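# Crank the pencil sharpener just over one clockwise turn

## Task

Rotate the pencil sharpener's crank clockwise (as seen from the side where the crank sits) by slightly more than one complete revolution. The turned position must hold on its own after the robot lets go; it does not count if only the gripper is keeping it there.

## Robot and tools

Robot: a single custom six-joint arm (waist, shoulder, elbow, forearm roll, wrist pitch, wrist roll) built from FANUC CRX parts. The upper arm is 428 mm and the forearm 452 mm. It carries a Robotiq two-finger gripper that opens to 140 mm. The base may sit slightly tilted on the table. Joint ranges in rad: waist -3.491 to 3.491, shoulder -3.140 to 3.140, elbow -1.187 to 4.328, forearm roll -3.316 to 3.316, wrist pitch -3.140 to 3.140, wrist roll -3.927 to 3.927. The elbow cannot quite straighten fully. There is one camera, cam_wrist, a 504x504 fisheye on the wrist. Its calibration (K, T_world_to_cam) is given, but each scene's camera may differ slightly.

Frames: the scene frame has its origin on the table top under the base, +z up, and +y to the left when facing along +x. Results give end_effector_position in metres and end_effector_quat_wxyz in this frame. That point is the spot between the pads when they are shut (link pinch). Closed fingertips reach about 33 mm past it; fully open, about 9 mm. The printed position can be off, more so at long reach. The gripper's own axes: +z runs along the fingers, and the fingers close along y.

A row is 9 numbers, each in [-1, 1], in this order: dx, dy, dz, rx, ry, rz, position, force_limit, speed. The first six are a relative offset in the gripper's own axes, not a pose. They are measured from the gripper pose in the latest result that shows it. Before any such result in the scene, and for the second or later call in one reply, they are measured from where the robot is when that action begins. Scale: 1.0 equals 0.6 m or 180 degrees. rx, ry, rz form one rotation vector. Every row in a list uses that same base pose; rows do not add up. All-zero offsets pull the arm back to the base pose; they do not mean stay put.

The last three numbers are absolute gripper settings. position: +1 is open 140 mm, the pads touch near -0.8, and -1 closes until blocked. force_limit, for parts up to 40 mm wide: about 14 N at -1, 60 N at 0, 107 N at +1. speed sets how fast the finger gap changes: about 30 mm/s at -1, 140 at 0, 250 at +1.

Tools:
- execute_actions {actions, pictures?}: actions holds at most one item. An empty list sends nothing and returns the state with pictures. {"rows": [...], "steps": n} runs 1 to 15 rows, each for one control step of 1/30 s; steps is at most 15 (default 15, minimum 3), and the last row repeats. {"steps": n} alone is a wait of up to 300 steps, counted from the previous result, so your writing time is included. pictures (boolean) asks for images.
- move {target, speed}: target is one 9-number row as above. The gripper follows a straight path toward it lasting 0.5 to 10 s; a longer path is cut off at 10 s. speed is in m/s, 0.002 to 0.5 (default 0.25), and rotation is capped at twice that in rad/s. The path ignores obstacles. The gripper lags, may stray, and can exceed the speed near a straight arm. The finger values are sent at the start. It ends when everything is at rest, or 5 s after the path ends. The result adds a "move:" line: done (settled near target), off_target, moving, held or fault. It also shows limits (paced = the pose sent was clipped; held = some steps were blocked, after which motion may jump faster) and the distance left to the target.
- wait {seconds}: 0 to 10 s, sends nothing new.
- zoom_image {camera: "cam_wrist", region: [x0, y0, x1, y1]}: region in pixels from the top-left corner, at most 504x504.
- read_manual {section: "licences"}: licence texts only.
- finished_scene {scene}: pass the current scene's number. This ends the scene for good and reports success. Ending a reply without any tool call ends everything.

Motion details: each step, the commanded pose is clipped to within 70 mm and 16 degrees of the measured one. Damped inverse kinematics then favours position over orientation. Joint target speeds are capped at 2.62 (waist, shoulder), 3.14 (elbow) and 3.93 (wrist joints) rad/s, with 0.5 s to ramp up. After an action the arm only reaches the last clipped pose, so check the reported pose and send the rest. Each result is taken 3 steps before the action finishes. Those 3 steps run while you think, and the simulation keeps running as you write.

Result lines: the pose line; Joint positions, base outward; "pose unreachable" when the clearance check changed or blocked a command (a mount under the base counts as arm); HELD on blocked steps; "Hand target", the pose the controller is heading to, shown only when nothing is pending. object_status: 0 moving, 1 blocked while opening, 2 blocked while closing (a grip), 3 reached the setting or pads met. position_measured is in counts, not linear: 3 open, 230 closed. Flange force is a noisy outside-force estimate that includes held weight and may read "no reading". MOTOR HOT warns before an OVER-TEMPERATURE FAULT brake stop.

Gripping: send position -1 and confirm status 2. To squeeze harder, raise force_limit and nudge position by at least 0.01 (e.g. -1 to -0.98). Closing fingertips move about 24 mm outward, so keep that clearance above surfaces.

Avoid: joint torque over its limit (waist, shoulder, elbow 144 N m; wrist joints 36 N m, held weight included) or any outside force of 150 N. Either one freezes the arm for 10 s, drops the rest of the call, and lets the arm yield. The arm is stiff, so aiming even slightly past contact with something firm can trigger a fault; faster contact hits harder. Avoid drops, slips, slams and hard pushes. Long holding heats the motors.

Each tool is called by a JSON object that holds its "method" and its "body".

## Session

I'll start by looking at the current state.

{"method": "execute_actions", "body": {"actions": []}}

Scene clock: 0.00 s of 4600.00 s.
end_effector_position=(+0.4456, -0.0976, +0.1851) position_measured=3 object_status=3 end_effector_quat_wxyz=(+0.153, -0.374, +0.879, -0.253)
Joint positions: [ 0.469 -0.429 -0.859  0.638 -0.918 -1.527]
Joint velocities: [-0.001 -0.     0.001  0.001  0.     0.001]
Flange force (N, the push that the arm receives, along the gripper's own x y z axes): no reading
Hand target: +0.446, -0.098, +0.185; +0.153, -0.374, +0.879, -0.253

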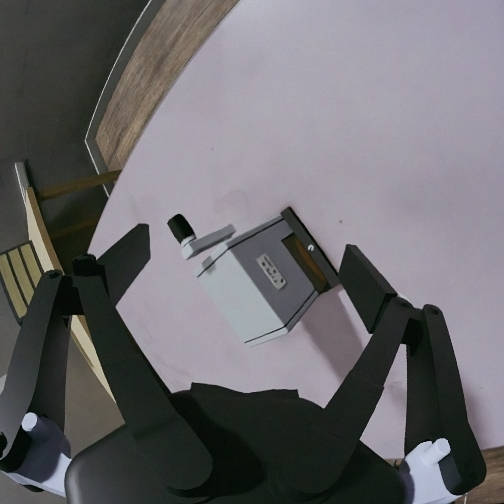

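{"method": "zoom_image", "body": {"camera": "cam_wrist", "region": [140, 180, 360, 360]}}

Region (140, 180, 360, 360) of cam_wrist's 504x504 image, scaled by 2.291, with more detail than that image has; it fills the top 412 rows of this view, and the rest is white.

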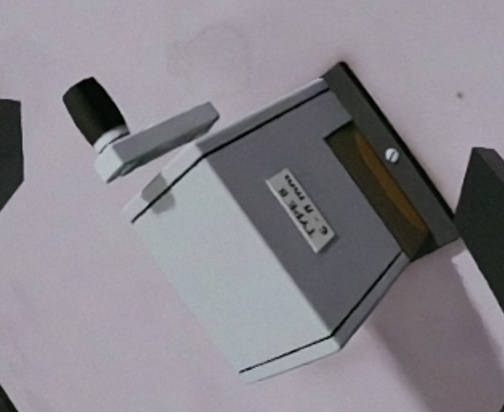

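{"method": "move", "body": {"target": [0.0648, -0.2838, 0.1155, -0.2891, -0.2847, -0.1873, 1, 0, 0], "speed": 0.25}}

Scene clock: 8.80 s of 4600.00 s.
end_effector_position=(+0.5512, -0.2480, +0.2225) position_measured=3 object_status=3 end_effector_quat_wxyz=(-0.256, +0.693, -0.610, -0.287)
Joint positions: [-0.535  0.804  0.897 -0.702 -2.132  0.47 ]
Joint velocities: [-0.001  0.001  0.002  0.001 -0.002 -0.001]
Flange force (N, the push that the arm receives, along the gripper's own x y z axes): [8.5 -15.6 -14.6]
Hand target: +0.551, -0.248, +0.222; -0.256, +0.693, -0.610, -0.287
Off the commanded pose: 0.003 m, 0 deg.
Kept back: nothing.
After step 90, 2.53 s passed at rest.
move: done
camera_calibration (this result's frames):
cam_wrist: T_world_to_cam=[[-0.980774, -0.173231, -0.0898506, 0.51768], [-0.144628, 0.336133, 0.930644, -0.0370915], [-0.131015, 0.925746, -0.354725, 0.554465], [0, 0, 0, 1]] pos_world=[0.575006, -0.411148, 0.277715]

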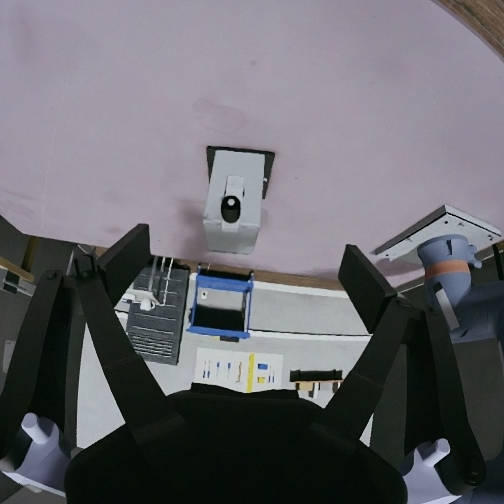

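{"method": "zoom_image", "body": {"camera": "cam_wrist", "region": [180, 130, 300, 270]}}

Region (180, 130, 300, 270) of cam_wrist's 504x504 image, scaled by 3.600, with more detail than that image has; it fills the left 432 columns of this view, and the rest is white.

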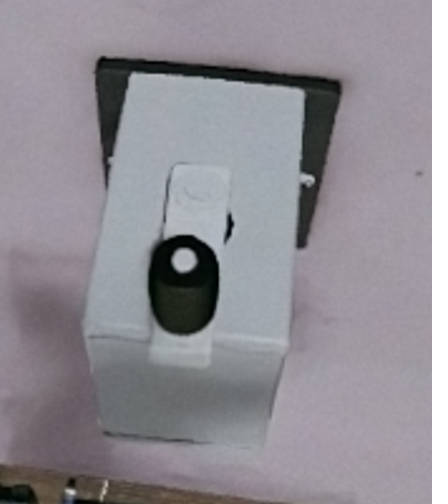

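{"method": "move", "body": {"target": [-0.0357, -0.0376, 0.0467, 0.0023, 0.0833, 0.0023, -0.2, -1, 0], "speed": 0.15}}

Scene clock: 16.60 s of 4600.00 s.
end_effector_position=(+0.5691, -0.2103, +0.2175) position_measured=154 object_status=3 end_effector_quat_wxyz=(-0.175, +0.721, -0.642, -0.193)
Joint positions: [-0.378  0.617  0.662 -0.484 -1.881  0.456]
Joint velocities: [ 0.001 -0.    -0.002  0.    -0.    -0.001]
Flange force (N, the push that the arm receives, along the gripper's own x y z axes): [5.9 -13.2 -8.1]
Hand target: +0.569, -0.210, +0.218; -0.175, +0.721, -0.642, -0.193
Off the commanded pose: 0.001 m, 0 deg.
Kept back: nothing.
After step 90, 3.63 s passed at rest.
move: done
camera_calibration (this result's frames):
cam_wrist: T_world_to_cam=[[-0.980276, -0.18306, -0.0744775, 0.535662], [-0.16688, 0.564834, 0.808154, 0.0448872], [-0.105874, 0.804644, -0.584243, 0.530369], [0, 0, 0, 1]] pos_world=[0.588739, -0.354053, 0.313483]

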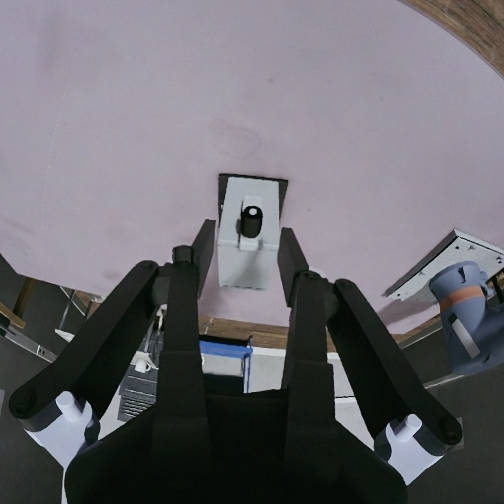

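{"method": "zoom_image", "body": {"camera": "cam_wrist", "region": [190, 160, 320, 300]}}

Region (190, 160, 320, 300) of cam_wrist's 504x504 image, scaled by 3.600, with more detail than that image has; it fills the left 468 columns of this view, and the rest is white.

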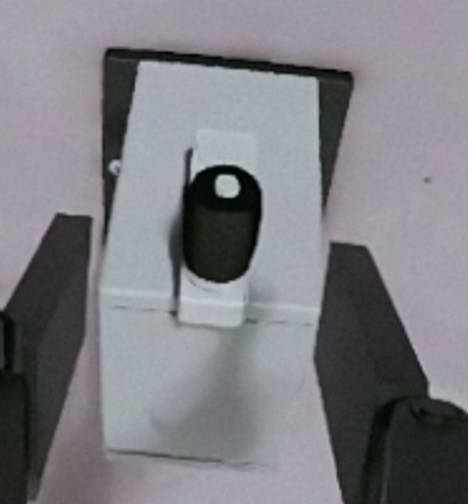

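{"method": "zoom_image", "body": {"camera": "cam_wrist", "region": [200, 190, 300, 260]}}

Region (200, 190, 300, 260) of cam_wrist's 504x504 image, scaled by 5.040, with more detail than that image has; it fills the top 353 rows of this view, and the rest is white.

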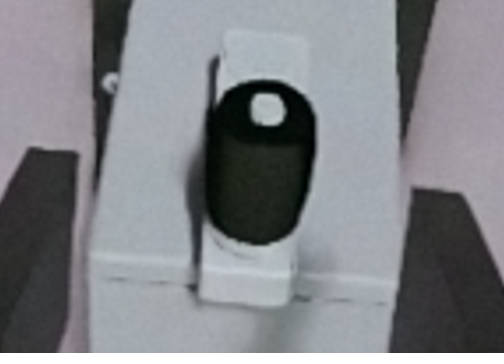

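{"method": "move", "body": {"target": [0, 0.005, 0.075, 0, 0, 0, -0.2, -1, 0], "speed": 0.08}}

Scene clock: 18.67 s of 4600.00 s.
end_effector_position=(+0.5638, -0.1883, +0.1786) position_measured=154 object_status=3 end_effector_quat_wxyz=(-0.175, +0.721, -0.642, -0.193)
Joint positions: [-0.351  0.586  0.528 -0.478 -1.776  0.48 ]
Joint velocities: [-0.001 -0.    -0.001 -0.001 -0.     0.001]
Flange force (N, the push that the arm receives, along the gripper's own x y z axes): [6.7 -15.2 -7.6]
Hand target: +0.564, -0.188, +0.179; -0.175, +0.721, -0.642, -0.193
Off the commanded pose: 0.000 m, 0 deg.
Kept back: nothing.
move: done
camera_calibration (this result's frames):
cam_wrist: T_world_to_cam=[[-0.98034, -0.182726, -0.0744584, 0.531659], [-0.166671, 0.564888, 0.808159, 0.0629082], [-0.105611, 0.804681, -0.584238, 0.489157], [0, 0, 0, 1]] pos_world=[0.583353, -0.332004, 0.274531]

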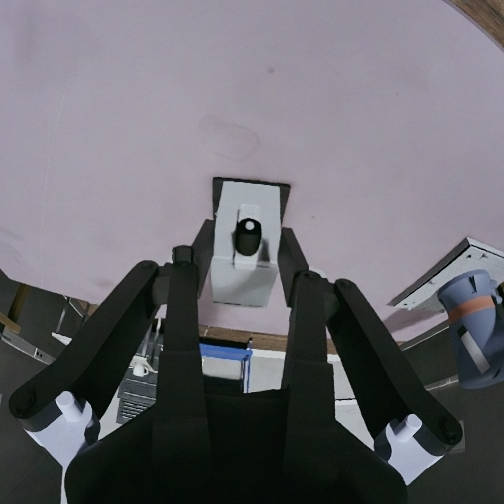

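{"method": "zoom_image", "body": {"camera": "cam_wrist", "region": [190, 170, 310, 310]}}

Region (190, 170, 310, 310) of cam_wrist's 504x504 image, scaled by 3.600, with more detail than that image has; it fills the left 432 columns of this view, and the rest is white.

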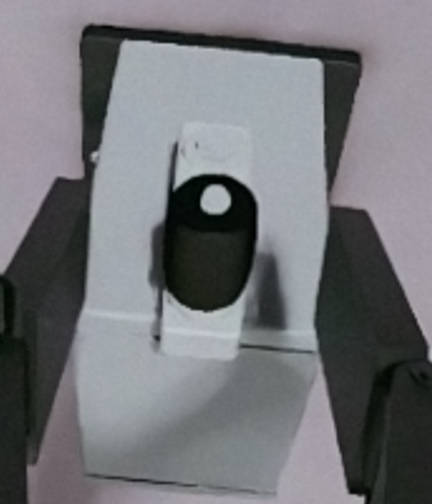

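{"method": "move", "body": {"target": [0, 0.002, 0.044, 0, 0, 0, -0.2, -1, 0], "speed": 0.05}}

Scene clock: 20.97 s of 4600.00 s.
end_effector_position=(+0.5612, -0.1753, +0.1557) position_measured=154 object_status=3 end_effector_quat_wxyz=(-0.175, +0.721, -0.642, -0.193)
Joint positions: [-0.335  0.575  0.46  -0.478 -1.718  0.492]
Joint velocities: [ 0.001  0.    -0.    -0.001  0.001 -0.   ]
Flange force (N, the push that the arm receives, along the gripper's own x y z axes): [6.3 -11.0 -4.6]
Hand target: +0.561, -0.175, +0.156; -0.175, +0.721, -0.642, -0.193
Off the commanded pose: 0.000 m, 0 deg.
Kept back: nothing.
move: done
camera_calibration (this result's frames):
cam_wrist: T_world_to_cam=[[-0.980375, -0.182542, -0.0744475, 0.529859], [-0.166557, 0.564924, 0.808158, 0.0735411], [-0.105466, 0.804698, -0.584241, 0.465004], [0, 0, 0, 1]] pos_world=[0.580751, -0.319011, 0.251688]

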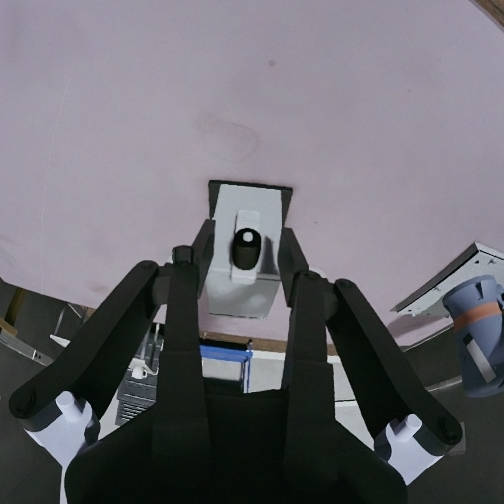

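{"method": "zoom_image", "body": {"camera": "cam_wrist", "region": [190, 170, 310, 320]}}

Region (190, 170, 310, 320) of cam_wrist's 504x504 image, scaled by 3.360, with more detail than that image has; it fills the left 403 columns of this view, and the rest is white.

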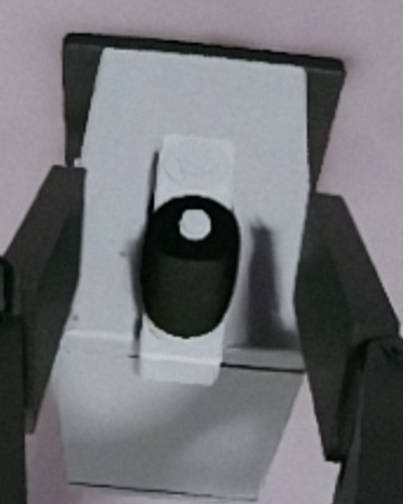

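{"method": "execute_actions", "body": {"actions": [{"rows": [[0, 0, 0, 0, 0, 0, -1, -1, -0.5]], "steps": 15}], "pictures": true}}

Scene clock: 21.50 s of 4600.00 s.
end_effector_position=(+0.5612, -0.1753, +0.1557) position_measured=198 object_status=0 end_effector_quat_wxyz=(-0.175, +0.721, -0.642, -0.193)
Joint positions: [-0.335  0.575  0.46  -0.478 -1.718  0.492]
Joint velocities: [ 0.    -0.    -0.     0.    -0.001  0.   ]
Flange force (N, the push that the arm receives, along the gripper's own x y z axes): [7.0 -11.2 -6.6]
Steps of this call (steps 1 to 4: nothing new was sent; steps 5 to 16: the first 12 steps of this action). Readings (end_effector_position | what the end effector reports):
5: (+0.5612, -0.1753, +0.1557) | position_measured=154 object_status=0
6: (+0.5612, -0.1753, +0.1557) | position_measured=156 object_status=0
8: (+0.5612, -0.1753, +0.1557) | position_measured=165 object_status=0
12: (+0.5612, -0.1753, +0.1557) | position_measured=184 object_status=0
16: the state above
camera_calibration (this result's frames):
cam_wrist: T_world_to_cam=[[-0.980375, -0.182546, -0.0744413, 0.529853], [-0.166553, 0.56492, 0.808162, 0.0735403], [-0.105473, 0.8047, -0.584237, 0.465003], [0, 0, 0, 1]] pos_world=[0.580748, -0.31901, 0.251682]

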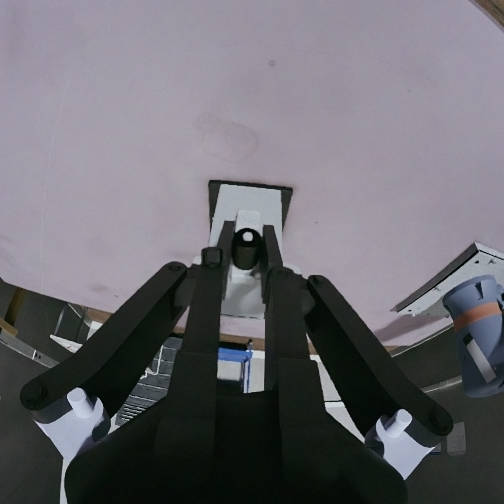

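{"method": "execute_actions", "body": {"actions": []}}

Scene clock: 23.40 s of 4600.00 s.
end_effector_position=(+0.5612, -0.1753, +0.1557) position_measured=198 object_status=2 end_effector_quat_wxyz=(-0.175, +0.721, -0.642, -0.193)
Joint positions: [-0.335  0.575  0.46  -0.478 -1.718  0.492]
Joint velocities: [ 0.001  0.    -0.    -0.    -0.001  0.002]
Flange force (N, the push that the arm receives, along the gripper's own x y z axes): [6.4 -10.5 -6.3]
Hand target: +0.561, -0.175, +0.156; -0.175, +0.721, -0.642, -0.193
Off the commanded pose: 0.000 m, 0 deg.
Kept back: nothing.
Steps of this call (steps 1 to 3: the last 3 steps of your previous action; steps 4 to 57: nothing new was sent). Readings (end_effector_position | what the end effector reports):
1: (+0.5612, -0.1753, +0.1557) | position_measured=198 object_status=0
2: (+0.5612, -0.1753, +0.1557) | position_measured=198 object_status=0
4: (+0.5612, -0.1753, +0.1557) | position_measured=198 object_status=0
8: (+0.5612, -0.1753, +0.1557) | position_measured=198 object_status=2
57: the state above
camera_calibration (this result's frames):
cam_wrist: T_world_to_cam=[[-0.980375, -0.182546, -0.0744412, 0.529852], [-0.166553, 0.56492, 0.808162, 0.0735403], [-0.105474, 0.8047, -0.584237, 0.465003], [0, 0, 0, 1]] pos_world=[0.580748, -0.31901, 0.251682]

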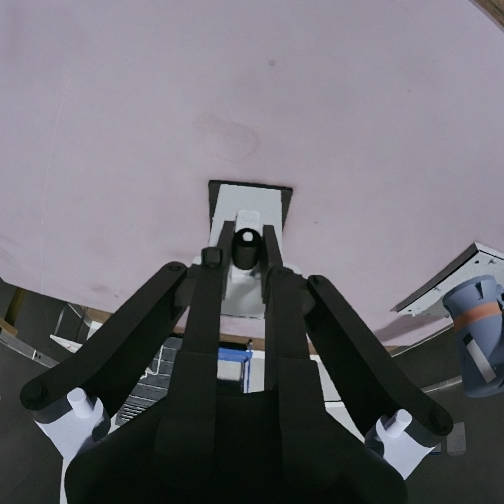

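{"method": "execute_actions", "body": {"actions": [{"rows": [[0,-0.00179,0,0,0,0,-1,-1,-0.5],[0,-0.00358,0,0,0,0,-1,-1,-0.5],[0,-0.00537,0,0,0,0,-1,-1,-0.5],[0.00006,-0.00715,0.00011,0,0,0,-1,-1,-0.5],[0.00012,-0.00894,0.00022,0,0,0,-1,-1,-0.5],[0.00021,-0.01072,0.00037,0,0,0,-1,-1,-0.5],[0.00031,-0.0125,0.00054,0,0,0,-1,-1,-0.5],[0.00044,-0.01427,0.00076,0,0,0,-1,-1,-0.5],[0.00058,-0.01603,0.001,0,0,0,-1,-1,-0.5],[0.00074,-0.01779,0.00128,0,0,0,-1,-1,-0.5],[0.00092,-0.01955,0.00159,0,0,0,-1,-1,-0.5],[0.00112,-0.02129,0.00194,0,0,0,-1,-1,-0.5]], "steps": 15}], "pictures": true}}

Scene clock: 25.50 s of 4600.00 s.
end_effector_position=(+0.5722, -0.1740, +0.1548) position_measured=198 object_status=2 end_effector_quat_wxyz=(-0.175, +0.721, -0.642, -0.193)
Joint positions: [-0.327  0.597  0.492 -0.48  -1.724  0.48 ]
Joint velocities: [ 0.019  0.064  0.086 -0.008 -0.011 -0.029]
Flange force (N, the push that the arm receives, along the gripper's own x y z axes): [6.7 -11.2 -1.7]
Steps of this call (steps 1 to 51: nothing new was sent; steps 52 to 63: the first 12 steps of this action). Readings (end_effector_position | what the end effector reports):
52: (+0.5612, -0.1753, +0.1557) | position_measured=198 object_status=2
53: (+0.5617, -0.1753, +0.1558) | position_measured=198 object_status=2
55: (+0.5637, -0.1751, +0.1558) | position_measured=198 object_status=2
59: (+0.5680, -0.1745, +0.1555) | position_measured=198 object_status=2
63: the state above
camera_calibration (this result's frames):
cam_wrist: T_world_to_cam=[[-0.98037, -0.18258, -0.0744267, 0.540793], [-0.166564, 0.564939, 0.808146, 0.0754371], [-0.105505, 0.804679, -0.584261, 0.464627], [0, 0, 0, 1]] pos_world=[0.591763, -0.317755, 0.250749]

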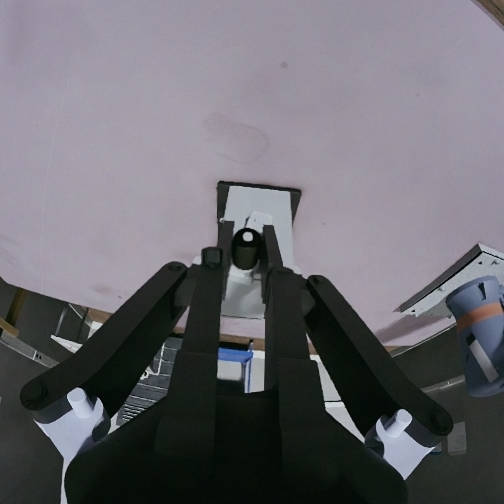

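{"method": "execute_actions", "body": {"actions": []}}

{"method": "zoom_image", "body": {"camera": "cam_wrist", "region": [200, 170, 320, 300]}}

Scene clock: 25.60 s of 4600.00 s.
end_effector_position=(+0.5738, -0.1739, +0.1545) position_measured=198 object_status=2 end_effector_quat_wxyz=(-0.175, +0.721, -0.642, -0.193)
Joint positions: [-0.326  0.601  0.497 -0.481 -1.724  0.479]
Joint velocities: [ 0.001  0.001  0.005  0.001 -0.001 -0.001]
Flange force (N, the push that the arm receives, along the gripper's own x y z axes): [8.1 -12.0 -1.4]
Hand target: +0.574, -0.174, +0.154; -0.175, +0.721, -0.642, -0.193
Off the commanded pose: 0.000 m, 0 deg.
Kept back: nothing.
Steps of this call (steps 1 to 3: the last 3 steps of your previous action). Readings (end_effector_position | what the end effector reports):
1: (+0.5732, -0.1739, +0.1546) | position_measured=198 object_status=2
2: (+0.5738, -0.1738, +0.1544) | position_measured=198 object_status=2
3: the state above
camera_calibration (this result's frames):
cam_wrist: T_world_to_cam=[[-0.980364, -0.182626, -0.074392, 0.542393], [-0.16656, 0.564915, 0.808164, 0.0758674], [-0.105567, 0.804685, -0.584241, 0.464487], [0, 0, 0, 1]] pos_world=[0.593413, -0.317569, 0.250408]

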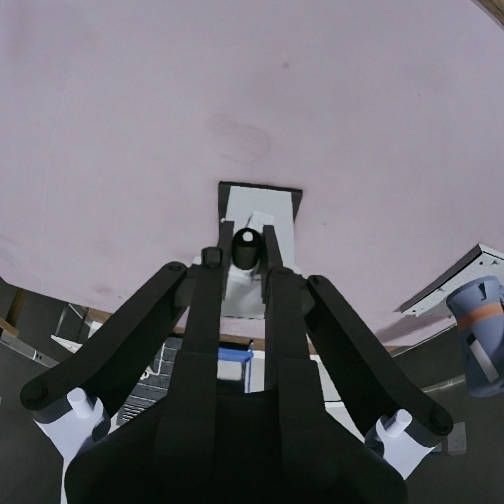

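Region (200, 170, 320, 300) of cam_wrist's 504x504 image, scaled by 3.877, with more detail than that image has; it fills the left 465 columns of this view, and the rest is white.

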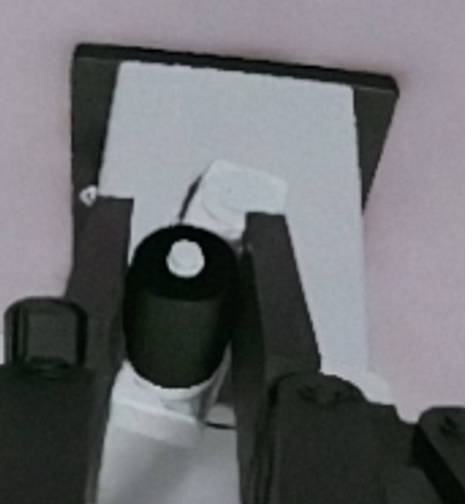

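{"method": "execute_actions", "body": {"actions": [{"rows": [[0.00045,-0.00346,0.00078,0,0,0,-1,-1,-0.5],[0.00098,-0.00688,0.0017,0,0,0,-1,-1,-0.5],[0.00159,-0.01025,0.00274,0,0,0,-1,-1,-0.5],[0.00227,-0.01356,0.0039,0,0,0,-1,-1,-0.5],[0.00302,-0.01681,0.00519,0,0,0,-1,-1,-0.5],[0.00384,-0.02,0.0066,0,0,0,-1,-1,-0.5],[0.00473,-0.02311,0.00813,0,0,0,-1,-1,-0.5],[0.00568,-0.02614,0.00978,0,0,0,-1,-1,-0.5],[0.00671,-0.02908,0.01154,0,0,0,-1,-1,-0.5],[0.00779,-0.03193,0.0134,0,0,0,-1,-1,-0.5],[0.00894,-0.03468,0.01538,0,0,0,-1,-1,-0.5],[0.01015,-0.03734,0.01745,0,0,0,-1,-1,-0.5]], "steps": 15}]}}

{"method": "execute_actions", "body": {"actions": []}}

Scene clock: 28.00 s of 4600.00 s.
end_effector_position=(+0.5933, -0.1716, +0.1449) position_measured=198 object_status=2 end_effector_quat_wxyz=(-0.175, +0.721, -0.642, -0.193)
Joint positions: [-0.313  0.645  0.545 -0.484 -1.722  0.465]
Joint velocities: [ 0.033  0.123  0.107 -0.006  0.031 -0.021]
Flange force (N, the push that the arm receives, along the gripper's own x y z axes): [3.8 -7.6 1.0]
Steps of this call (steps 1 to 60: nothing new was sent; steps 61 to 72: the first 12 steps of this action). Readings (end_effector_position | what the end effector reports):
61: (+0.5739, -0.1739, +0.1544) | position_measured=198 object_status=2
62: (+0.5749, -0.1739, +0.1542) | position_measured=198 object_status=2
64: (+0.5785, -0.1734, +0.1531) | position_measured=198 object_status=2
68: (+0.5860, -0.1724, +0.1497) | position_measured=198 object_status=2
72: the state above

Scene clock: 28.10 s of 4600.00 s.
end_effector_position=(+0.5961, -0.1713, +0.1425) position_measured=198 object_status=2 end_effector_quat_wxyz=(-0.175, +0.721, -0.642, -0.193)
Joint positions: [-0.311  0.652  0.551 -0.484 -1.72   0.464]
Joint velocities: [-0.     0.     0.009 -0.002  0.002  0.   ]
Flange force (N, the push that the arm receives, along the gripper's own x y z axes): [9.8 -14.9 2.2]
Hand target: +0.596, -0.171, +0.142; -0.175, +0.721, -0.642, -0.193
Off the commanded pose: 0.000 m, 0 deg.
Kept back: nothing.
Steps of this call (steps 1 to 3: the last 3 steps of your previous action). Readings (end_effector_position | what the end effector reports):
1: (+0.5949, -0.1715, +0.1435) | position_measured=198 object_status=2
2: (+0.5959, -0.1713, +0.1426) | position_measured=198 object_status=2
3: the state above
camera_calibration (this result's frames):
cam_wrist: T_world_to_cam=[[-0.980361, -0.182638, -0.074405, 0.563807], [-0.166574, 0.564887, 0.808181, 0.0878426], [-0.105574, 0.804703, -0.584216, 0.457821], [0, 0, 0, 1]] pos_world=[0.615701, -0.315059, 0.238424]

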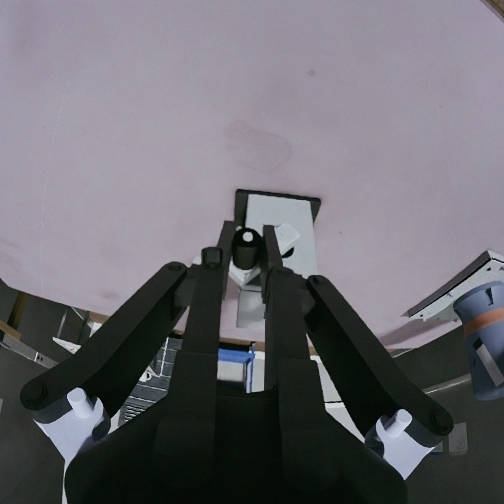

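{"method": "zoom_image", "body": {"camera": "cam_wrist", "region": [200, 170, 340, 310]}}

Region (200, 170, 340, 310) of cam_wrist's 504x504 image, scaled by 3.600, with more detail than that image has.

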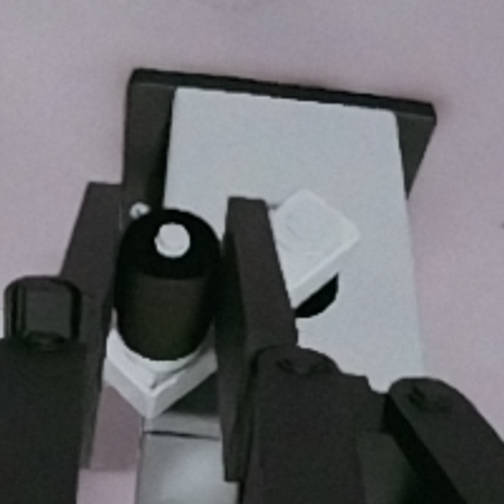

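{"method": "execute_actions", "body": {"actions": [{"rows": [[0.00126,-0.00255,0.00217,0,0,0,-1,-1,-0.5],[0.00258,-0.00498,0.00444,0,0,0,-1,-1,-0.5],[0.00395,-0.00729,0.0068,0,0,0,-1,-1,-0.5],[0.00537,-0.00949,0.00924,0,0,0,-1,-1,-0.5],[0.00684,-0.01156,0.01176,0,0,0,-1,-1,-0.5],[0.00835,-0.0135,0.01436,0,0,0,-1,-1,-0.5],[0.00991,-0.01531,0.01703,0,0,0,-1,-1,-0.5],[0.0115,-0.01698,0.01976,0,0,0,-1,-1,-0.5],[0.01312,-0.01851,0.02255,0,0,0,-1,-1,-0.5],[0.01478,-0.0199,0.0254,0,0,0,-1,-1,-0.5],[0.01647,-0.02114,0.0283,0,0,0,-1,-1,-0.5],[0.01818,-0.02224,0.03124,0,0,0,-1,-1,-0.5]], "steps": 15}]}}

{"method": "execute_actions", "body": {"actions": []}}

Scene clock: 29.43 s of 4600.00 s.
end_effector_position=(+0.6084, -0.1700, +0.1242) position_measured=198 object_status=2 end_effector_quat_wxyz=(-0.175, +0.721, -0.642, -0.193)
Joint positions: [-0.303  0.688  0.567 -0.485 -1.699  0.466]
Joint velocities: [ 0.015  0.085  0.001 -0.     0.08   0.028]
Flange force (N, the push that the arm receives, along the gripper's own x y z axes): [0.3 -15.0 -3.0]
Steps of this call (steps 1 to 28: nothing new was sent; steps 29 to 40: the first 12 steps of this action). Readings (end_effector_position | what the end effector reports):
29: (+0.5962, -0.1714, +0.1424) | position_measured=198 object_status=2
30: (+0.5967, -0.1713, +0.1418) | position_measured=198 object_status=2
32: (+0.5995, -0.1711, +0.1389) | position_measured=198 object_status=2
36: (+0.6045, -0.1704, +0.1320) | position_measured=198 object_status=2
40: the state above

Scene clock: 29.53 s of 4600.00 s.
end_effector_position=(+0.6096, -0.1699, +0.1210) position_measured=198 object_status=2 end_effector_quat_wxyz=(-0.175, +0.721, -0.642, -0.193)
Joint positions: [-0.302  0.692  0.567 -0.485 -1.694  0.468]
Joint velocities: [ 0.     0.    -0.     0.002  0.     0.002]
Flange force (N, the push that the arm receives, along the gripper's own x y z axes): [6.8 -21.1 -1.7]
Hand target: +0.610, -0.170, +0.121; -0.175, +0.721, -0.642, -0.193
Off the commanded pose: 0.000 m, 0 deg.
Kept back: nothing.
Steps of this call (steps 1 to 3: the last 3 steps of your previous action). Readings (end_effector_position | what the end effector reports):
1: (+0.6091, -0.1699, +0.1222) | position_measured=198 object_status=2
2: (+0.6095, -0.1699, +0.1211) | position_measured=198 object_status=2
3: the state above
camera_calibration (this result's frames):
cam_wrist: T_world_to_cam=[[-0.980363, -0.182558, -0.0745672, 0.575695], [-0.16665, 0.56481, 0.808219, 0.106651], [-0.105431, 0.804775, -0.584142, 0.445408], [0, 0, 0, 1]] pos_world=[0.629123, -0.313593, 0.216913]

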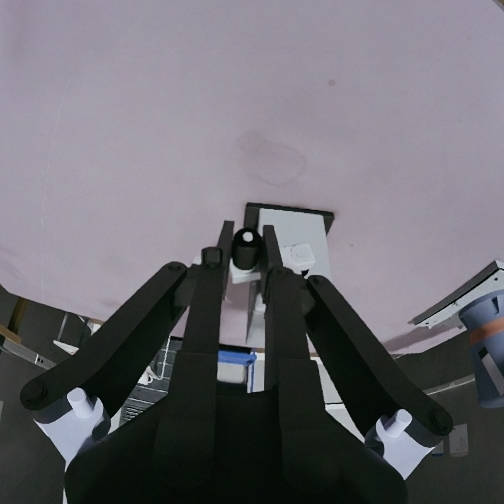

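{"method": "zoom_image", "body": {"camera": "cam_wrist", "region": [200, 180, 350, 320]}}

Region (200, 180, 350, 320) of cam_wrist's 504x504 image, scaled by 3.360, with more detail than that image has; it fills the top 470 rows of this view, and the rest is white.

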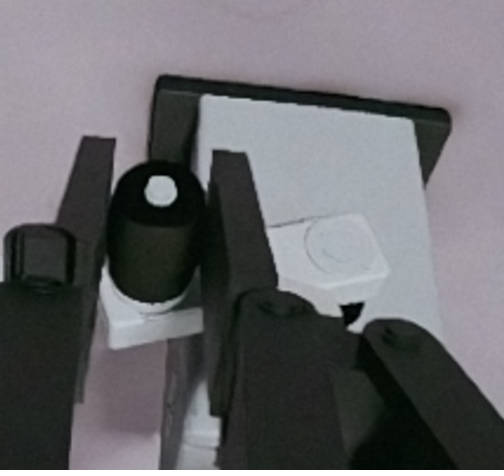

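{"method": "execute_actions", "body": {"actions": [{"rows": [[0.00174,-0.00095,0.00298,0,0,0,-1,-1,-0.5],[0.00349,-0.00174,0.00599,0,0,0,-1,-1,-0.5],[0.00526,-0.00238,0.00904,0,0,0,-1,-1,-0.5],[0.00704,-0.00287,0.0121,0,0,0,-1,-1,-0.5],[0.00883,-0.0032,0.01518,0,0,0,-1,-1,-0.5],[0.01063,-0.00338,0.01826,0,0,0,-1,-1,-0.5],[0.01243,-0.0034,0.02135,0,0,0,-1,-1,-0.5],[0.01423,-0.00327,0.02444,0,0,0,-1,-1,-0.5],[0.01602,-0.00298,0.02752,0,0,0,-1,-1,-0.5],[0.01781,-0.00253,0.03059,0,0,0,-1,-1,-0.5],[0.01958,-0.00193,0.03364,0,0,0,-1,-1,-0.5],[0.02134,-0.00118,0.03666,0,0,0,-1,-1,-0.5]], "steps": 15}]}}

{"method": "execute_actions", "body": {"actions": []}}

Scene clock: 31.73 s of 4600.00 s.
end_effector_position=(+0.6111, -0.1696, +0.0990) position_measured=198 object_status=2 end_effector_quat_wxyz=(-0.175, +0.721, -0.642, -0.193)
Joint positions: [-0.301  0.71   0.545 -0.483 -1.659  0.485]
Joint velocities: [ 0.     0.025 -0.101  0.009  0.108  0.063]
Flange force (N, the push that the arm receives, along the gripper's own x y z axes): [8.0 -34.3 -1.7]
Steps of this call (steps 1 to 54: nothing new was sent; steps 55 to 66: the first 12 steps of this action). Readings (end_effector_position | what the end effector reports):
55: (+0.6095, -0.1699, +0.1208) | position_measured=198 object_status=2
56: (+0.6098, -0.1699, +0.1199) | position_measured=198 object_status=2
58: (+0.6108, -0.1698, +0.1158) | position_measured=198 object_status=2
62: (+0.6117, -0.1697, +0.1074) | position_measured=198 object_status=2
66: the state above

Scene clock: 31.83 s of 4600.00 s.
end_effector_position=(+0.6105, -0.1695, +0.0955) position_measured=198 object_status=2 end_effector_quat_wxyz=(-0.175, +0.721, -0.642, -0.193)
Joint positions: [-0.301  0.711  0.539 -0.483 -1.653  0.488]
Joint velocities: [ 0.    -0.     0.     0.004  0.     0.004]
Flange force (N, the push that the arm receives, along the gripper's own x y z axes): [14.9 -39.0 0.1]
Hand target: +0.610, -0.170, +0.096; -0.175, +0.721, -0.642, -0.193
Off the commanded pose: 0.000 m, 0 deg.
Kept back: nothing.
Steps of this call (steps 1 to 3: the last 3 steps of your previous action). Readings (end_effector_position | what the end effector reports):
1: (+0.6108, -0.1696, +0.0969) | position_measured=198 object_status=2
2: (+0.6106, -0.1695, +0.0957) | position_measured=198 object_status=2
3: the state above
camera_calibration (this result's frames):
cam_wrist: T_world_to_cam=[[-0.98031, -0.182916, -0.0743944, 0.574672], [-0.166716, 0.564771, 0.808232, 0.127257], [-0.105823, 0.804721, -0.584145, 0.430602], [0, 0, 0, 1]] pos_world=[0.63014, -0.313269, 0.191433]

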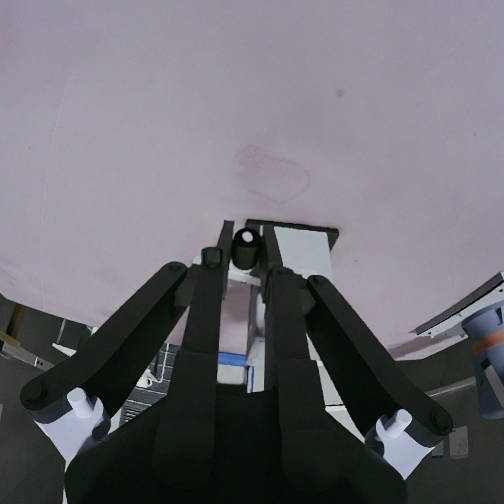

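{"method": "zoom_image", "body": {"camera": "cam_wrist", "region": [200, 190, 350, 320]}}

Region (200, 190, 350, 320) of cam_wrist's 504x504 image, scaled by 3.360, with more detail than that image has; it fills the top 437 rows of this view, and the rest is white.

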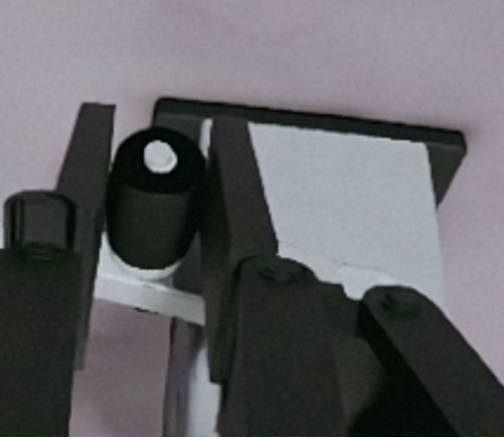

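{"method": "execute_actions", "body": {"actions": [{"rows": [[0.0001,-0.0005,0.00017,0,0,0,-1,-1,-0.5],[0.0002,-0.001,0.00034,0,0,0,-1,-1,-0.5],[0.0003,-0.00162,0.00051,0,0,0,-1,-1,-0.5]], "steps": 10}]}}

{"method": "execute_actions", "body": {"actions": []}}

Scene clock: 32.83 s of 4600.00 s.
end_effector_position=(+0.6113, -0.1697, +0.0952) position_measured=198 object_status=2 end_effector_quat_wxyz=(-0.175, +0.721, -0.642, -0.193)
Joint positions: [-0.301  0.714  0.542 -0.483 -1.653  0.488]
Joint velocities: [ 0.002  0.002  0.003  0.001  0.001 -0.001]
Flange force (N, the push that the arm receives, along the gripper's own x y z axes): [4.4 -19.3 -1.7]
Steps of this call (steps 1 to 23: nothing new was sent; steps 24 to 30: the first 7 steps of this action). Readings (end_effector_position | what the end effector reports):
24: (+0.6104, -0.1698, +0.0955) | position_measured=198 object_status=2
25: (+0.6104, -0.1698, +0.0955) | position_measured=198 object_status=2
27: (+0.6110, -0.1699, +0.0952) | position_measured=198 object_status=2
30: the state above

Scene clock: 32.93 s of 4600.00 s.
end_effector_position=(+0.6114, -0.1696, +0.0952) position_measured=198 object_status=2 end_effector_quat_wxyz=(-0.175, +0.721, -0.642, -0.193)
Joint positions: [-0.3    0.714  0.542 -0.483 -1.653  0.488]
Joint velocities: [ 0.002  0.    -0.001 -0.003 -0.    -0.   ]
Flange force (N, the push that the arm receives, along the gripper's own x y z axes): [5.4 -18.4 -2.2]
Hand target: +0.611, -0.169, +0.095; -0.175, +0.721, -0.642, -0.193
Off the commanded pose: 0.000 m, 0 deg.
Kept back: nothing.
Steps of this call (steps 1 to 3: the last 3 steps of your previous action). Readings (end_effector_position | what the end effector reports):
1: (+0.6113, -0.1697, +0.0952) | position_measured=198 object_status=2
2: (+0.6114, -0.1696, +0.0952) | position_measured=198 object_status=2
3: the state above
camera_calibration (this result's frames):
cam_wrist: T_world_to_cam=[[-0.980347, -0.182777, -0.0742443, 0.575517], [-0.166512, 0.564794, 0.808258, 0.127574], [-0.105798, 0.804736, -0.584129, 0.430506], [0, 0, 0, 1]] pos_world=[0.630996, -0.313305, 0.191087]

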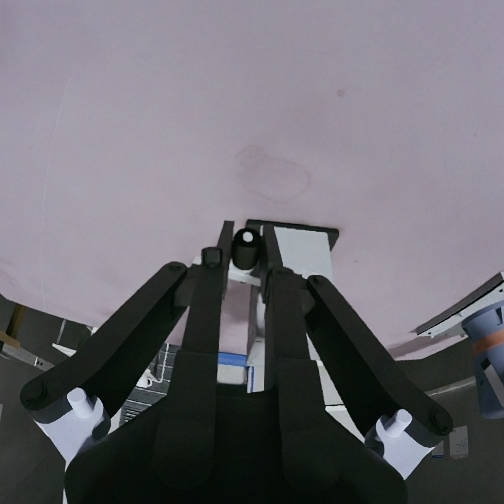

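{"method": "execute_actions", "body": {"actions": [{"rows": [[0.00183,0.00059,0.00314,0,0,0,-1,-1,-0.5],[0.00362,0.00143,0.00621,0,0,0,-1,-1,-0.5],[0.00536,0.00258,0.00921,0,0,0,-1,-1,-0.5],[0.00708,0.00388,0.01217,0,0,0,-1,-1,-0.5],[0.00877,0.00532,0.01507,0,0,0,-1,-1,-0.5],[0.01043,0.00692,0.01791,0,0,0,-1,-1,-0.5],[0.01205,0.00865,0.0207,0,0,0,-1,-1,-0.5],[0.01363,0.01052,0.02341,0,0,0,-1,-1,-0.5],[0.01517,0.01253,0.02605,0,0,0,-1,-1,-0.5],[0.01666,0.01467,0.02861,0,0,0,-1,-1,-0.5],[0.01811,0.01694,0.03109,0,0,0,-1,-1,-0.5],[0.0195,0.01933,0.03348,0,0,0,-1,-1,-0.5]], "steps": 15}]}}

{"method": "execute_actions", "body": {"actions": []}}

Scene clock: 35.03 s of 4600.00 s.
end_effector_position=(+0.6025, -0.1705, +0.0748) position_measured=198 object_status=2 end_effector_quat_wxyz=(-0.175, +0.721, -0.642, -0.193)
Joint positions: [-0.305  0.712  0.492 -0.48  -1.612  0.515]
Joint velocities: [-0.025 -0.033 -0.176  0.01   0.116  0.085]
Flange force (N, the push that the arm receives, along the gripper's own x y z axes): [11.4 -25.9 3.3]
Steps of this call (steps 1 to 51: nothing new was sent; steps 52 to 63: the first 12 steps of this action). Readings (end_effector_position | what the end effector reports):
52: (+0.6115, -0.1695, +0.0951) | position_measured=198 object_status=2
53: (+0.6117, -0.1695, +0.0944) | position_measured=198 object_status=2
55: (+0.6106, -0.1693, +0.0902) | position_measured=198 object_status=2
59: (+0.6071, -0.1698, +0.0820) | position_measured=198 object_status=2
63: the state above

Scene clock: 35.13 s of 4600.00 s.
end_effector_position=(+0.6000, -0.1709, +0.0718) position_measured=198 object_status=2 end_effector_quat_wxyz=(-0.175, +0.721, -0.642, -0.193)
Joint positions: [-0.307  0.71   0.481 -0.48  -1.605  0.52 ]
Joint velocities: [-0.001 -0.007 -0.007  0.001  0.01   0.006]
Flange force (N, the push that the arm receives, along the gripper's own x y z axes): [17.4 -21.6 11.8]
Hand target: +0.600, -0.171, +0.072; -0.175, +0.721, -0.642, -0.193
Off the commanded pose: 0.000 m, 0 deg.
Kept back: nothing.
Steps of this call (steps 1 to 3: the last 3 steps of your previous action). Readings (end_effector_position | what the end effector reports):
1: (+0.6012, -0.1707, +0.0732) | position_measured=198 object_status=2
2: (+0.6002, -0.1708, +0.0720) | position_measured=198 object_status=2
3: the state above
camera_calibration (this result's frames):
cam_wrist: T_world_to_cam=[[-0.980394, -0.1826, -0.0740531, 0.562442], [-0.166233, 0.564675, 0.808399, 0.145068], [-0.105798, 0.80486, -0.583958, 0.416724], [0, 0, 0, 1]] pos_world=[0.619619, -0.314619, 0.167727]

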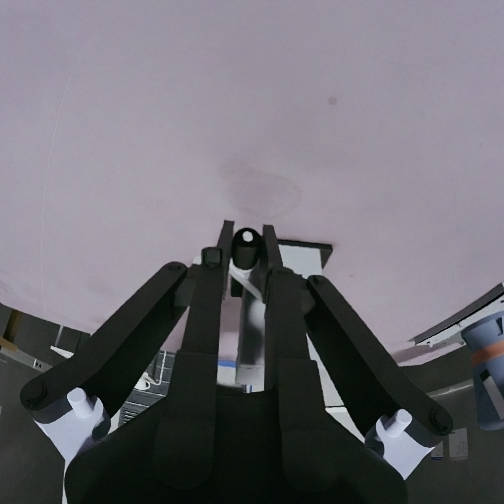

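{"method": "zoom_image", "body": {"camera": "cam_wrist", "region": [200, 200, 340, 320]}}

Region (200, 200, 340, 320) of cam_wrist's 504x504 image, scaled by 3.600, with more detail than that image has; it fills the top 432 rows of this view, and the rest is white.

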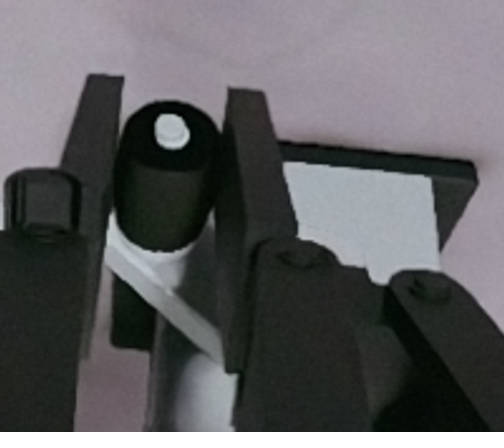

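{"method": "execute_actions", "body": {"actions": [{"rows": [[0.00011,-0.00025,0.00019,0,0,0,-1,-1,-0.5],[0.00022,-0.0005,0.00038,0,0,0,-1,-1,-0.5],[0.00034,-0.00075,0.00058,0,0,0,-1,-1,-0.5]], "steps": 10}]}}

{"method": "execute_actions", "body": {"actions": []}}

Scene clock: 37.17 s of 4600.00 s.
end_effector_position=(+0.6003, -0.1711, +0.0714) position_measured=198 object_status=2 end_effector_quat_wxyz=(-0.175, +0.721, -0.642, -0.193)
Joint positions: [-0.307  0.711  0.482 -0.48  -1.605  0.52 ]
Joint velocities: [ 0.001  0.001  0.003 -0.    -0.001  0.   ]
Flange force (N, the push that the arm receives, along the gripper's own x y z axes): [10.0 -22.0 3.3]
Steps of this call (steps 1 to 54: nothing new was sent; steps 55 to 61: the first 7 steps of this action). Readings (end_effector_position | what the end effector reports):
55: (+0.6000, -0.1709, +0.0719) | position_measured=198 object_status=2
56: (+0.6000, -0.1709, +0.0719) | position_measured=198 object_status=2
58: (+0.6000, -0.1710, +0.0714) | position_measured=198 object_status=2
61: the state above

Scene clock: 37.27 s of 4600.00 s.
end_effector_position=(+0.6004, -0.1711, +0.0714) position_measured=198 object_status=2 end_effector_quat_wxyz=(-0.175, +0.721, -0.642, -0.193)
Joint positions: [-0.307  0.711  0.482 -0.48  -1.605  0.52 ]
Joint velocities: [ 0.001  0.     0.001 -0.    -0.001 -0.   ]
Flange force (N, the push that the arm receives, along the gripper's own x y z axes): [7.5 -19.5 5.0]
Hand target: +0.600, -0.171, +0.071; -0.175, +0.721, -0.642, -0.193
Off the commanded pose: 0.000 m, 0 deg.
Kept back: nothing.
Steps of this call (steps 1 to 3: the last 3 steps of your previous action). Readings (end_effector_position | what the end effector reports):
1: (+0.6003, -0.1711, +0.0714) | position_measured=198 object_status=2
2: (+0.6003, -0.1711, +0.0714) | position_measured=198 object_status=2
3: the state above
camera_calibration (this result's frames):
cam_wrist: T_world_to_cam=[[-0.980457, -0.182303, -0.073958, 0.562796], [-0.165996, 0.564815, 0.80835, 0.145453], [-0.105592, 0.804829, -0.584038, 0.41657], [0, 0, 0, 1]] pos_world=[0.619929, -0.314822, 0.16734]

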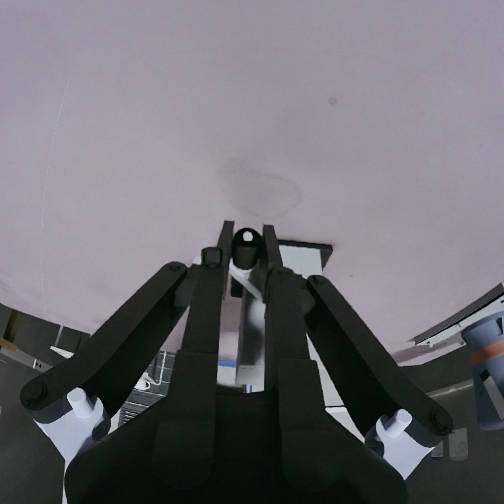

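{"method": "execute_actions", "body": {"actions": [{"rows": [[0.00147,0.00225,0.00253,0,0,0,-1,-1,-0.5],[0.00296,0.00458,0.00508,0,0,0,-1,-1,-0.5],[0.00434,0.00715,0.00744,0,0,0,-1,-1,-0.5],[0.00566,0.00985,0.00971,0,0,0,-1,-1,-0.5],[0.00686,0.01277,0.01177,0,0,0,-1,-1,-0.5],[0.00799,0.01579,0.01371,0,0,0,-1,-1,-0.5],[0.00905,0.01891,0.01554,0,0,0,-1,-1,-0.5],[0.01005,0.02211,0.01725,0,0,0,-1,-1,-0.5],[0.01097,0.0254,0.01884,0,0,0,-1,-1,-0.5],[0.01183,0.02877,0.0203,0,0,0,-1,-1,-0.5],[0.0126,0.0322,0.02163,0,0,0,-1,-1,-0.5],[0.01331,0.0357,0.02283,0,0,0,-1,-1,-0.5]], "steps": 15}]}}

{"method": "execute_actions", "body": {"actions": []}}

Scene clock: 38.93 s of 4600.00 s.
end_effector_position=(+0.5830, -0.1730, +0.0572) position_measured=198 object_status=2 end_effector_quat_wxyz=(-0.175, +0.721, -0.642, -0.193)
Joint positions: [-0.318  0.692  0.416 -0.477 -1.568  0.551]
Joint velocities: [-0.039 -0.082 -0.205  0.011  0.094  0.089]
Flange force (N, the push that the arm receives, along the gripper's own x y z axes): [6.0 -12.5 -5.1]
Steps of this call (steps 1 to 38: nothing new was sent; steps 39 to 50: the first 12 steps of this action). Readings (end_effector_position | what the end effector reports):
39: (+0.6005, -0.1708, +0.0714) | position_measured=198 object_status=2
40: (+0.6003, -0.1708, +0.0708) | position_measured=198 object_status=2
42: (+0.5975, -0.1710, +0.0674) | position_measured=198 object_status=2
46: (+0.5908, -0.1720, +0.0617) | position_measured=198 object_status=2
50: the state above

Scene clock: 39.03 s of 4600.00 s.
end_effector_position=(+0.5792, -0.1735, +0.0555) position_measured=198 object_status=2 end_effector_quat_wxyz=(-0.175, +0.721, -0.642, -0.193)
Joint positions: [-0.321  0.686  0.403 -0.476 -1.563  0.556]
Joint velocities: [-0.001 -0.008 -0.013  0.001  0.011  0.007]
Flange force (N, the push that the arm receives, along the gripper's own x y z axes): [7.2 -7.7 -5.3]
Hand target: +0.579, -0.174, +0.055; -0.175, +0.721, -0.642, -0.193
Off the commanded pose: 0.000 m, 0 deg.
Kept back: nothing.
Steps of this call (steps 1 to 3: the last 3 steps of your previous action). Readings (end_effector_position | what the end effector reports):
1: (+0.5810, -0.1732, +0.0563) | position_measured=198 object_status=2
2: (+0.5795, -0.1734, +0.0556) | position_measured=198 object_status=2
3: the state above
camera_calibration (this result's frames):
cam_wrist: T_world_to_cam=[[-0.980501, -0.182105, -0.0738672, 0.540513], [-0.165792, 0.564739, 0.808445, 0.156043], [-0.105506, 0.804927, -0.583918, 0.406939], [0, 0, 0, 1]] pos_world=[0.598778, -0.31725, 0.151392]

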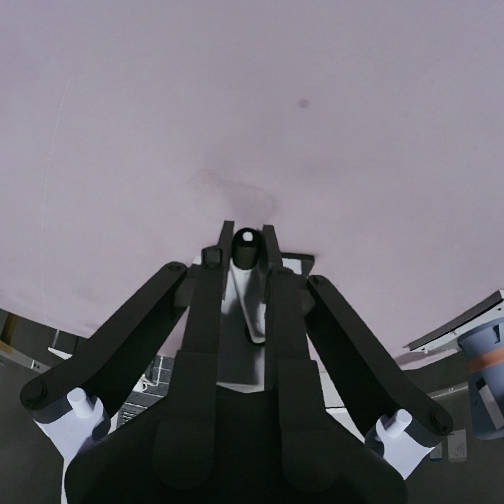

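{"method": "execute_actions", "body": {"actions": []}}

Scene clock: 39.57 s of 4600.00 s.
end_effector_position=(+0.5792, -0.1735, +0.0555) position_measured=198 object_status=2 end_effector_quat_wxyz=(-0.175, +0.721, -0.642, -0.193)
Joint positions: [-0.321  0.686  0.402 -0.476 -1.562  0.556]
Joint velocities: [-0.001  0.     0.002 -0.    -0.    -0.   ]
Flange force (N, the push that the arm receives, along the gripper's own x y z axes): [4.5 -13.4 -5.7]
Hand target: +0.579, -0.174, +0.055; -0.175, +0.721, -0.642, -0.193
Off the commanded pose: 0.000 m, 0 deg.
Kept back: nothing.
Steps of this call (steps 1 to 16: nothing new was sent). Readings (end_effector_position | what the end effector reports):
1: (+0.5792, -0.1735, +0.0555) | position_measured=198 object_status=2
2: (+0.5792, -0.1735, +0.0555) | position_measured=198 object_status=2
4: (+0.5792, -0.1735, +0.0555) | position_measured=198 object_status=2
8: (+0.5792, -0.1735, +0.0555) | position_measured=198 object_status=2
16: the state above
camera_calibration (this result's frames):
cam_wrist: T_world_to_cam=[[-0.980487, -0.18212, -0.0740073, 0.540457], [-0.165928, 0.564827, 0.808356, 0.156169], [-0.105417, 0.804862, -0.584024, 0.406882], [0, 0, 0, 1]] pos_world=[0.598717, -0.317264, 0.151386]

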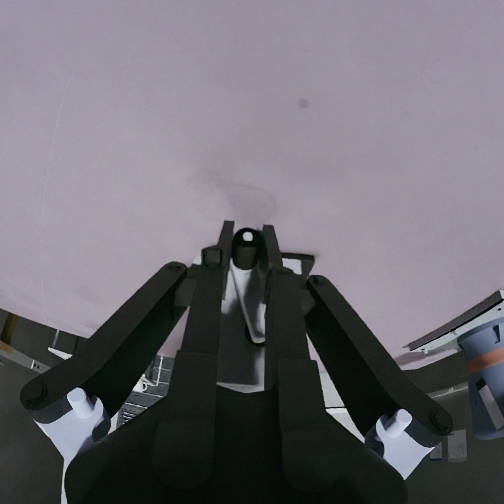

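{"method": "execute_actions", "body": {"actions": [{"rows": [[0.00067,0.00359,0.00115,0,0,0,-1,-1,-0.5],[0.00122,0.00719,0.00209,0,0,0,-1,-1,-0.5],[0.00168,0.01085,0.00288,0,0,0,-1,-1,-0.5],[0.00207,0.01454,0.00354,0,0,0,-1,-1,-0.5],[0.00237,0.01825,0.00406,0,0,0,-1,-1,-0.5],[0.00259,0.02200,0.00443,0,0,0,-1,-1,-0.5],[0.00273,0.02575,0.00468,0,0,0,-1,-1,-0.5],[0.00279,0.02953,0.00478,0,0,0,-1,-1,-0.5],[0.00276,0.03330,0.00472,0,0,0,-1,-1,-0.5],[0.00265,0.03704,0.00453,0,0,0,-1,-1,-0.5],[0.00247,0.04079,0.00422,0,0,0,-1,-1,-0.5],[0.00219,0.04452,0.00374,0,0,0,-1,-1,-0.5]], "steps": 15}]}}

{"method": "wait", "body": {"seconds": 0.4}}

Scene clock: 40.87 s of 4600.00 s.
end_effector_position=(+0.5568, -0.1761, +0.0523) position_measured=198 object_status=2 end_effector_quat_wxyz=(-0.175, +0.721, -0.642, -0.193)
Joint positions: [-0.336  0.65   0.334 -0.472 -1.541  0.584]
Joint velocities: [-0.047 -0.12  -0.186  0.012  0.038  0.072]
Flange force (N, the push that the arm receives, along the gripper's own x y z axes): [5.5 -10.4 -3.8]
Steps of this call (steps 1 to 27: nothing new was sent; steps 28 to 39: the first 12 steps of this action). Readings (end_effector_position | what the end effector reports):
28: (+0.5791, -0.1735, +0.0555) | position_measured=198 object_status=2
29: (+0.5783, -0.1736, +0.0552) | position_measured=198 object_status=2
31: (+0.5745, -0.1740, +0.0539) | position_measured=198 object_status=2
35: (+0.5658, -0.1750, +0.0523) | position_measured=198 object_status=2
39: the state above

Scene clock: 41.37 s of 4600.00 s.
end_effector_position=(+0.5527, -0.1765, +0.0527) position_measured=198 object_status=2 end_effector_quat_wxyz=(-0.175, +0.721, -0.642, -0.193)
Joint positions: [-0.339  0.642  0.323 -0.471 -1.538  0.588]
Joint velocities: [-0.001  0.    -0.001  0.     0.002 -0.002]
Flange force (N, the push that the arm receives, along the gripper's own x y z axes): [4.8 -12.4 -5.4]
Hand target: +0.553, -0.177, +0.053; -0.175, +0.721, -0.642, -0.193
Off the commanded pose: 0.000 m, 0 deg.
Kept back: nothing.
Steps of this call (steps 1 to 3: the last 3 steps of your previous action; steps 4 to 15: nothing new was sent). Readings (end_effector_position | what the end effector reports):
1: (+0.5545, -0.1763, +0.0525) | position_measured=198 object_status=2
2: (+0.5530, -0.1765, +0.0527) | position_measured=198 object_status=2
4: (+0.5527, -0.1765, +0.0527) | position_measured=198 object_status=2
8: (+0.5527, -0.1765, +0.0527) | position_measured=198 object_status=2
15: the state above
camera_calibration (this result's frames):
cam_wrist: T_world_to_cam=[[-0.980508, -0.181984, -0.0740728, 0.513758], [-0.165903, 0.564845, 0.808348, 0.155664], [-0.105267, 0.80488, -0.584027, 0.404827], [0, 0, 0, 1]] pos_world=[0.572183, -0.320267, 0.148655]

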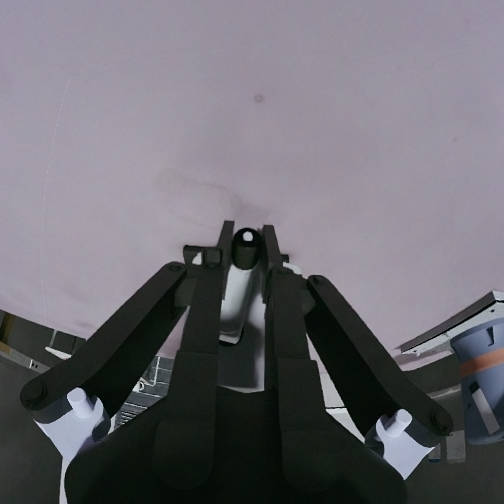

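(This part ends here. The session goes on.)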